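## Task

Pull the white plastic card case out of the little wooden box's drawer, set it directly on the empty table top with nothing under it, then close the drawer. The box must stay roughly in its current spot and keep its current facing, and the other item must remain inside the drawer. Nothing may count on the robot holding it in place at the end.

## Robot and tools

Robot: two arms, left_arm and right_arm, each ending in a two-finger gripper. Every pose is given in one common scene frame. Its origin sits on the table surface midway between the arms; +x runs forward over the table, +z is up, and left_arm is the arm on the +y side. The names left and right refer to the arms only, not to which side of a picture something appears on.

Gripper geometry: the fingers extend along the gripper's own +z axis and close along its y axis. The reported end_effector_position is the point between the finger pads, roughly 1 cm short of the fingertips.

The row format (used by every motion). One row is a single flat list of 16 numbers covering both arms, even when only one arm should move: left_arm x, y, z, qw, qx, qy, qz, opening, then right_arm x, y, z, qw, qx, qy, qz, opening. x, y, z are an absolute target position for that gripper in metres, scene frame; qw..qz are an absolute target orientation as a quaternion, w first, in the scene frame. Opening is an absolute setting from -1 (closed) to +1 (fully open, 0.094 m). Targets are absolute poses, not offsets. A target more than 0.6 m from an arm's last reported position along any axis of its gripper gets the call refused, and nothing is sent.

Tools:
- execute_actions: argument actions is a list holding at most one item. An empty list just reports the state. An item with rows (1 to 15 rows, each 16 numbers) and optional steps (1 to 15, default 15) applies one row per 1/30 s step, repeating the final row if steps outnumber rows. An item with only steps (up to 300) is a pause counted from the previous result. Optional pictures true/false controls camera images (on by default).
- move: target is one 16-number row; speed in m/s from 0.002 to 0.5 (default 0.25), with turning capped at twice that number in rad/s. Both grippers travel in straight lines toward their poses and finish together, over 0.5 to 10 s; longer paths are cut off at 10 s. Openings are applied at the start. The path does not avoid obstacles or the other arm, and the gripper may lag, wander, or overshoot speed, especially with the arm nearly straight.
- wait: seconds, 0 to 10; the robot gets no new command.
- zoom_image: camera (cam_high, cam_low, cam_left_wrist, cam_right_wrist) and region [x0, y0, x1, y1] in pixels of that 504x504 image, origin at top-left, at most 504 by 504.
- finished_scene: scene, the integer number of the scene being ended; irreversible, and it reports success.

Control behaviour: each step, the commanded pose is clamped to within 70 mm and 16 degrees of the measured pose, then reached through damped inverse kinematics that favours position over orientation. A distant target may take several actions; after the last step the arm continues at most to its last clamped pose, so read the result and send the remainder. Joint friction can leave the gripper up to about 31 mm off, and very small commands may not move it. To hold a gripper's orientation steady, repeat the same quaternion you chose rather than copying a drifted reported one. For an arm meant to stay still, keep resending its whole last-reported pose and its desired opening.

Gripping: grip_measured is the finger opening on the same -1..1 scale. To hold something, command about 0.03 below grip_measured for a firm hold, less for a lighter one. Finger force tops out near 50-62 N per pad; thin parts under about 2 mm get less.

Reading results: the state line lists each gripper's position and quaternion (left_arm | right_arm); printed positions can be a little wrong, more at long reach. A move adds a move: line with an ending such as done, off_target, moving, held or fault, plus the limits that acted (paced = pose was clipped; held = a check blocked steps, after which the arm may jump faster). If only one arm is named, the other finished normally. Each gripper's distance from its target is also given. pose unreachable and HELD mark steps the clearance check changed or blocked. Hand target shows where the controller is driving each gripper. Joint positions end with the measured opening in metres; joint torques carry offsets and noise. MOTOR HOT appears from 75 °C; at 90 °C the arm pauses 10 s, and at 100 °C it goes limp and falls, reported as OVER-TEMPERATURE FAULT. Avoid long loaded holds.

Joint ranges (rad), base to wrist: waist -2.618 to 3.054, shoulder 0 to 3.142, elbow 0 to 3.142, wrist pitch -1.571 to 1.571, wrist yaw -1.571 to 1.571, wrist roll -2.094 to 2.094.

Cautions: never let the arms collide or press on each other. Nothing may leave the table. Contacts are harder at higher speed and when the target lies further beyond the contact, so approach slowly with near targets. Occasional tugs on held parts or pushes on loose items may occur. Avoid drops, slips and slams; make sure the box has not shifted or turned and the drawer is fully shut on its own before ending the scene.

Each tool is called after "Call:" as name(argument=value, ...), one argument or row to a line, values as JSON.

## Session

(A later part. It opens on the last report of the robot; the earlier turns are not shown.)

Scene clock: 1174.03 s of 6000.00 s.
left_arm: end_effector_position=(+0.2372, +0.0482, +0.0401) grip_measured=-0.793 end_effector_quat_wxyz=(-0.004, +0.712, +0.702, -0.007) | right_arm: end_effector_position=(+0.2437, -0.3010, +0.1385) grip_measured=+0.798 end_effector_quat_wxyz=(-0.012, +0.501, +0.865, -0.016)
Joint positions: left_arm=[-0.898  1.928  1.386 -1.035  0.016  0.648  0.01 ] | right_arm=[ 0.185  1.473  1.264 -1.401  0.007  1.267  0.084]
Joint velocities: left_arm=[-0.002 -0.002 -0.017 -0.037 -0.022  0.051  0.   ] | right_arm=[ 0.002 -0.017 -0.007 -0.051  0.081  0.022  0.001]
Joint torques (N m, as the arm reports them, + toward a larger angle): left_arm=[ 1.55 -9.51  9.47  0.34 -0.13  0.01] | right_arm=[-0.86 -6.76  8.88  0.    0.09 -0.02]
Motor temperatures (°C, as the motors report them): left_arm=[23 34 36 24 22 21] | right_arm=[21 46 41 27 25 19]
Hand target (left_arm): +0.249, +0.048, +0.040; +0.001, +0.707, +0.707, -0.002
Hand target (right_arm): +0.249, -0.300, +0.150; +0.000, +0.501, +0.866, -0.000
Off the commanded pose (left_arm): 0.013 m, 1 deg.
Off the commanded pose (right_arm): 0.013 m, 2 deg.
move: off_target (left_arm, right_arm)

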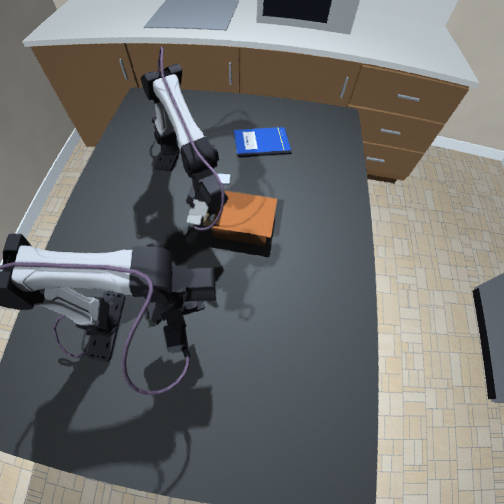

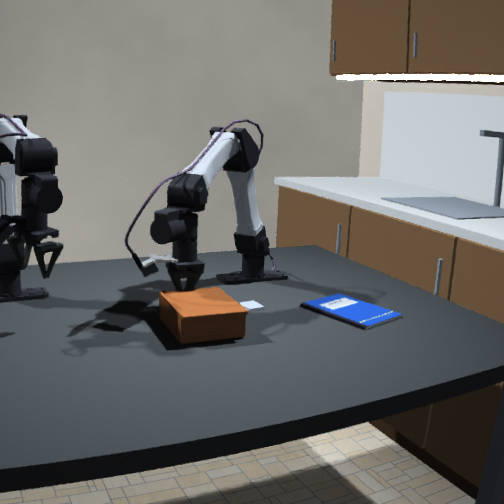

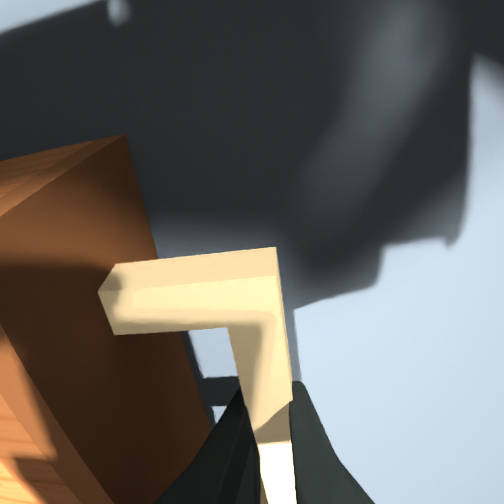

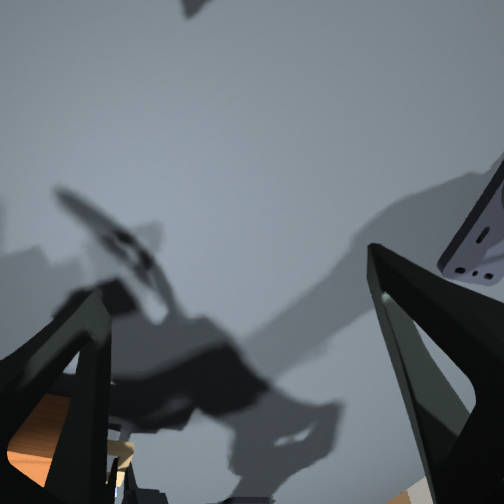

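Needs ~5° more CCW and +1 cm x.

Call:
move(
  target=[0.262,0.052,0.04,0,0.665,0.747,0,-1,0.25,-0.3,0.15,0,0.50,0.864,0,0.8],
  speed=0.03,
)

Call:
move(
  target=[0.25,0.05,0.04,0,0.68,0.733,0,-0.5,0.25,-0.3,0.15,0,0.50,0.864,0,0.8],
  speed=0.03,
)

Call:
move(
  target=[0.25,0.05,0.14,0,0.68,0.733,0,-0.5,0.25,-0.3,0.15,0,0.50,0.864,0,0.8],
  speed=0.05,
)

Call:
move(
  target=[0.12,0.12,0.16,0,0.68,0.733,0,-0.5,0.25,-0.3,0.15,0,0.50,0.864,0,0.8],
  speed=0.1,
)

Call:
zoom_image(
  camera="cam_high",
  region=[150,150,320,280],
)

Scene clock: 1186.47 s of 6000.00 s.
left_arm: end_effector_position=(+0.2507, +0.0486, +0.0402) grip_measured=-0.793 end_effector_quat_wxyz=(+0.000, +0.684, +0.729, -0.008) | right_arm: end_effector_position=(+0.2437, -0.3010, +0.1385) grip_measured=+0.798 end_effector_quat_wxyz=(-0.012, +0.501, +0.865, -0.016)
Joint positions: left_arm=[-0.867  1.948  1.415 -1.035  0.015  0.601  0.01 ] | right_arm=[ 0.185  1.473  1.264 -1.401  0.007  1.267  0.084]
Joint velocities: left_arm=[-0.007  0.007  0.007  0.022  0.066  0.051 -0.001] | right_arm=[-0.012  0.022 -0.022  0.007 -0.037  0.037  0.   ]
Joint torques (N m, as the arm reports them, + toward a larger angle): left_arm=[ 1.73 -9.83  9.45  0.29 -0.16 -0.37] | right_arm=[-0.77 -6.96  8.93  0.04  0.07 -0.05]
Motor temperatures (°C, as the motors report them): left_arm=[23 35 37 24 21 21] | right_arm=[21 45 41 27 25 19]
Hand target (left_arm): +0.262, +0.051, +0.040; +0.001, +0.665, +0.747, -0.001
Hand target (right_arm): +0.249, -0.300, +0.150; +0.000, +0.501, +0.866, -0.000
Off the commanded pose (left_arm): 0.012 m, 3 deg.
Off the commanded pose (right_arm): 0.013 m, 2 deg.
After step 90, 7.03 s passed at rest.
move: off_target (left_arm, right_arm)

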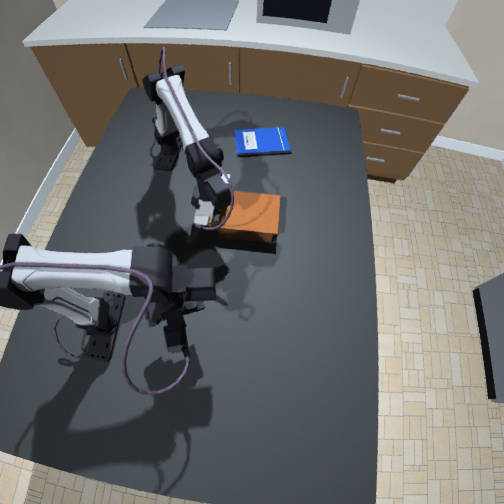

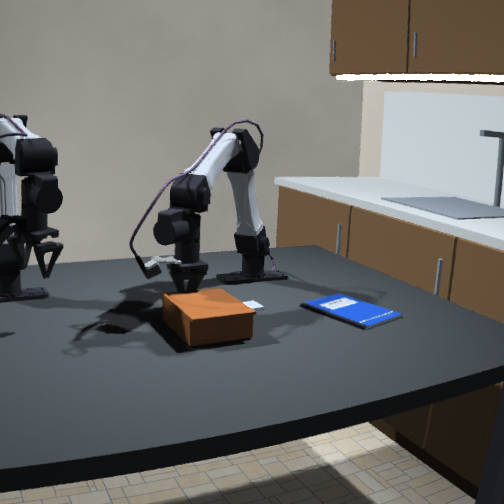

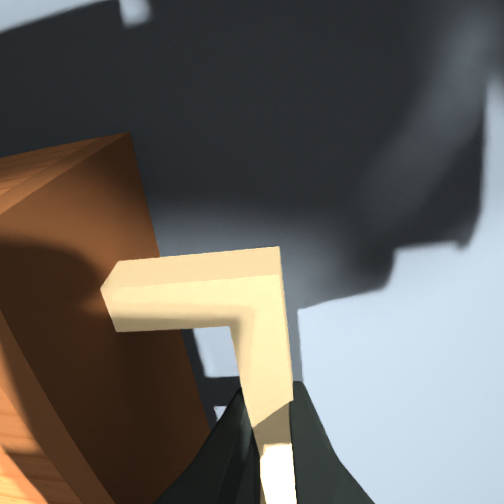

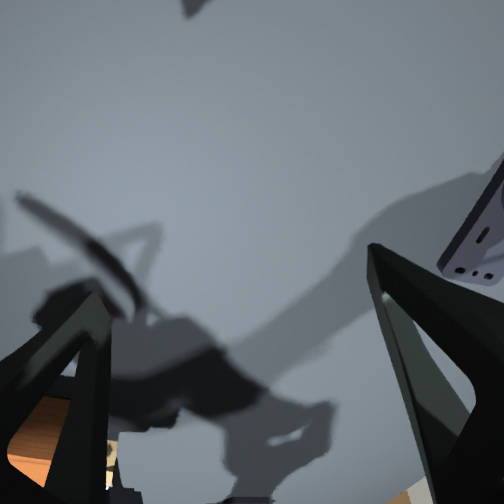

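Scene clock: 1187.33 s of 6000.00 s.
left_arm: end_effector_position=(+0.2520, +0.0496, +0.0402) grip_measured=-0.502 end_effector_quat_wxyz=(+0.001, +0.682, +0.732, -0.003) | right_arm: end_effector_position=(+0.2436, -0.3010, +0.1385) grip_measured=+0.798 end_effector_quat_wxyz=(-0.012, +0.501, +0.865, -0.016)
Joint positions: left_arm=[-0.867  1.948  1.415 -1.035  0.005  0.594  0.023] | right_arm=[ 0.185  1.473  1.264 -1.401  0.007  1.267  0.084]
Joint velocities: left_arm=[-0.002  0.012 -0.007 -0.022  0.007 -0.081  0.   ] | right_arm=[-0.007 -0.002 -0.012  0.007  0.022 -0.022 -0.   ]
Joint torques (N m, as the arm reports them, + toward a larger angle): left_arm=[ -0.35 -11.52   6.87   0.36  -0.1   -0.16] | right_arm=[-0.77 -6.73  8.76  0.06  0.04 -0.04]
Motor temperatures (°C, as the motors report them): left_arm=[23 35 37 24 21 21] | right_arm=[21 45 41 27 25 19]
Hand target (left_arm): +0.250, +0.050, +0.040; +0.000, +0.680, +0.733, +0.000
Hand target (right_arm): +0.249, -0.300, +0.150; +0.000, +0.501, +0.866, -0.000
Off the commanded pose (left_arm): 0.002 m, 0 deg.
Off the commanded pose (right_arm): 0.013 m, 2 deg.
move: off_target (right_arm)

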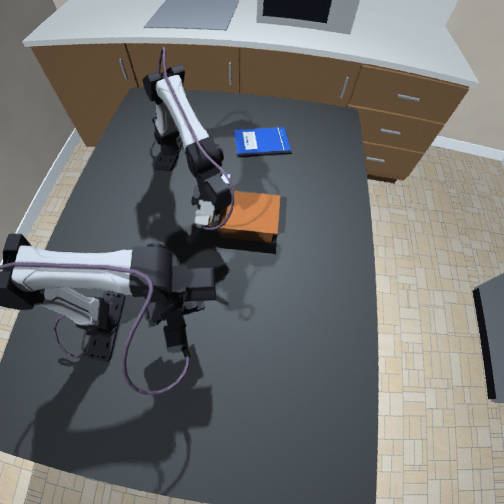

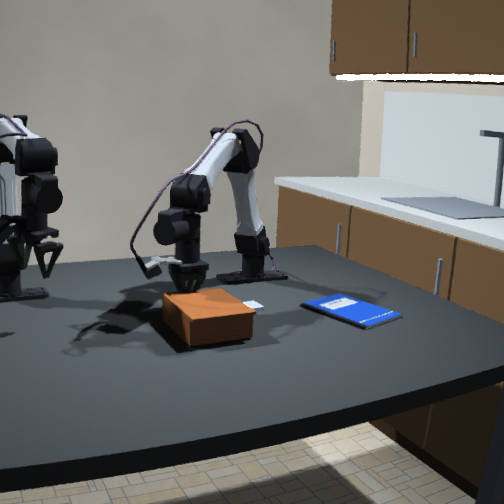

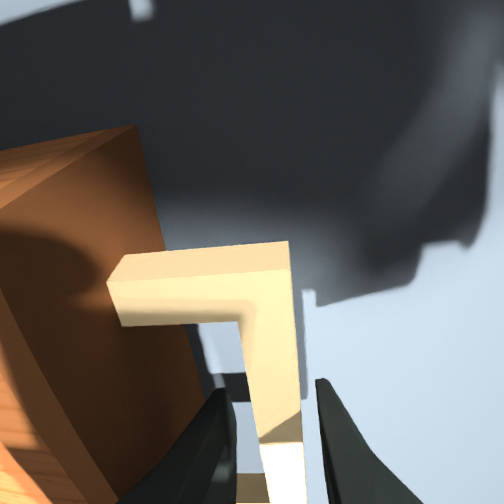

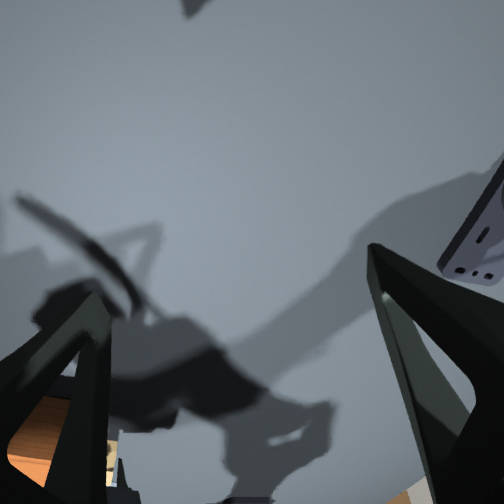

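Scene clock: 1189.80 s of 6000.00 s.
left_arm: end_effector_position=(+0.2502, +0.0521, +0.1320) grip_measured=-0.502 end_effector_quat_wxyz=(-0.009, +0.681, +0.732, -0.001) | right_arm: end_effector_position=(+0.2436, -0.3010, +0.1385) grip_measured=+0.798 end_effector_quat_wxyz=(-0.012, +0.501, +0.865, -0.016)
Joint positions: left_arm=[-0.867  1.914  1.736 -1.41   0.005  0.593  0.023] | right_arm=[ 0.185  1.473  1.264 -1.401  0.007  1.267  0.084]
Joint velocities: left_arm=[-0.022 -0.012  0.007 -0.125 -0.051  0.037 -0.   ] | right_arm=[ 0.002  0.012  0.002 -0.007  0.037  0.095 -0.   ]
Joint torques (N m, as the arm reports them, + toward a larger angle): left_arm=[ -0.34 -11.58   9.47   0.23  -0.08  -0.16] | right_arm=[-0.64 -6.8   8.76  0.08  0.04 -0.01]
Motor temperatures (°C, as the motors report them): left_arm=[23 35 37 24 21 21] | right_arm=[21 45 41 27 24 19]
Hand target (left_arm): +0.250, +0.050, +0.140; +0.000, +0.680, +0.733, +0.000
Hand target (right_arm): +0.249, -0.300, +0.150; +0.000, +0.501, +0.866, -0.000
Off the commanded pose (left_arm): 0.008 m, 1 deg.
Off the commanded pose (right_arm): 0.013 m, 2 deg.
move: off_target (right_arm)

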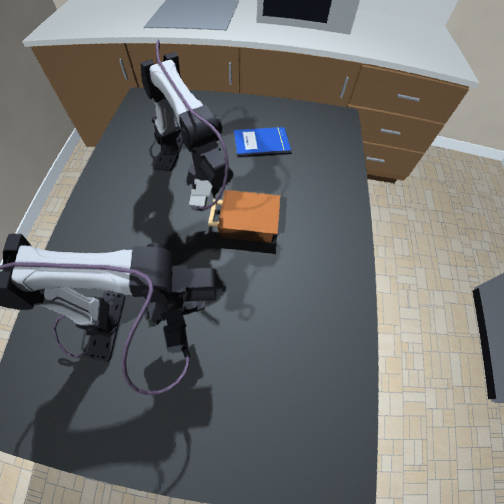

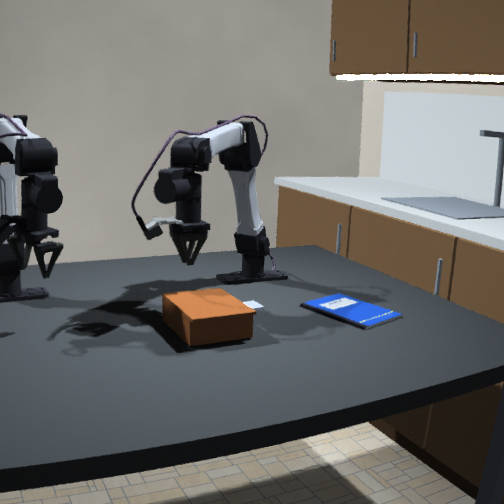

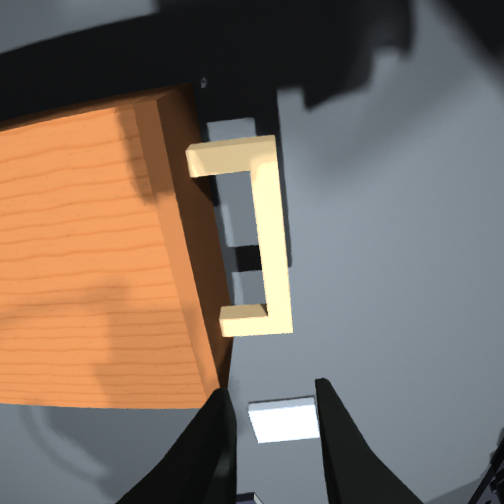

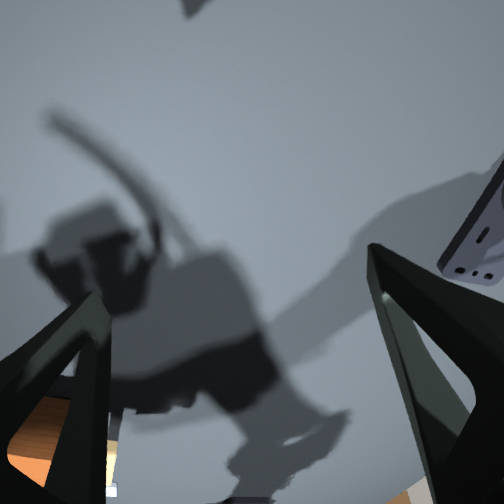

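Scene clock: 1191.77 s of 6000.00 s.
left_arm: end_effector_position=(+0.1273, +0.1151, +0.1640) grip_measured=-0.502 end_effector_quat_wxyz=(+0.011, +0.680, +0.733, -0.005) | right_arm: end_effector_position=(+0.2436, -0.3010, +0.1385) grip_measured=+0.798 end_effector_quat_wxyz=(-0.012, +0.501, +0.865, -0.016)
Joint positions: left_arm=[-1.116  1.429  1.328 -1.446  0.     0.342  0.023] | right_arm=[ 0.185  1.473  1.264 -1.401  0.007  1.267  0.084]
Joint velocities: left_arm=[-0.012 -0.002 -0.002  0.037 -0.022 -0.022  0.   ] | right_arm=[-0.002 -0.017 -0.002  0.022 -0.022 -0.007 -0.001]
Joint torques (N m, as the arm reports them, + toward a larger angle): left_arm=[-0.76 -6.61  5.08  0.32 -0.1  -0.15] | right_arm=[-0.71 -6.8   8.72  0.06  0.1  -0.04]
Motor temperatures (°C, as the motors report them): left_arm=[23 36 37 24 21 21] | right_arm=[21 45 41 27 24 19]
Hand target (left_arm): +0.122, +0.122, +0.159; -0.001, +0.680, +0.733, +0.003
Hand target (right_arm): +0.249, -0.300, +0.150; +0.000, +0.501, +0.866, -0.000
Off the commanded pose (left_arm): 0.010 m, 1 deg.
Off the commanded pose (right_arm): 0.013 m, 2 deg.
move: off_target (right_arm)

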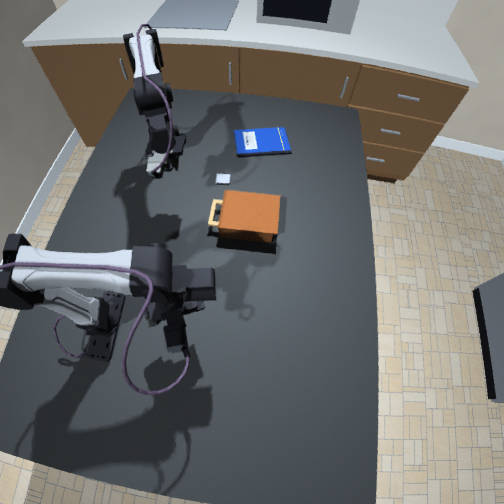

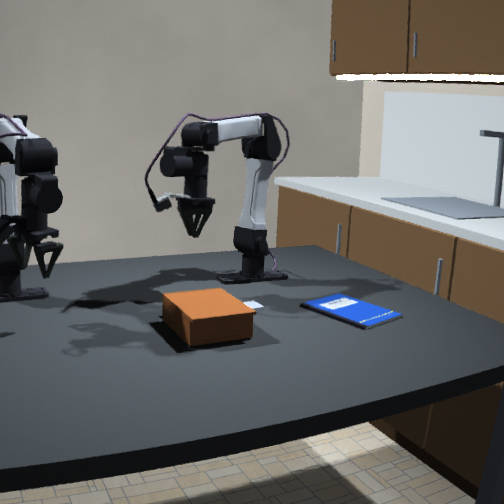

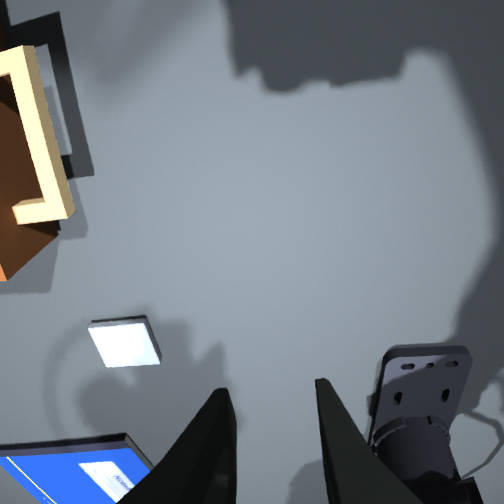

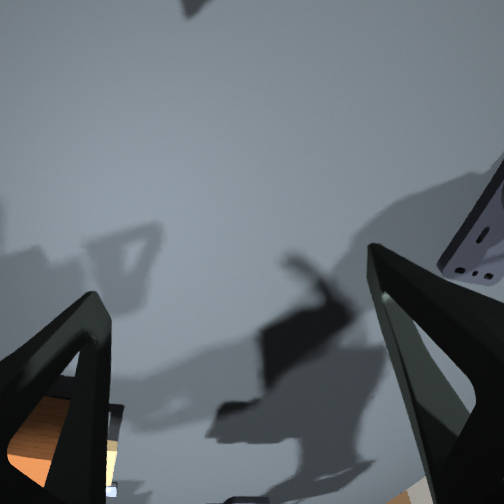

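Region (150, 150, 320, 280) of cam_high's 504x504 image, scaled by 2.965, with more detail than that image has; it fills the top 385 rows of this view, and the rest is white.

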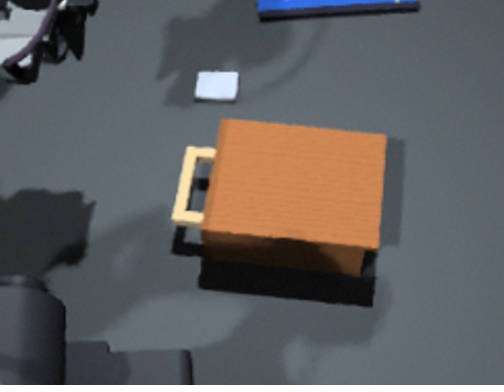

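Call:
finished_scene(
  scene=2,
)

The scene is finished: the task was done.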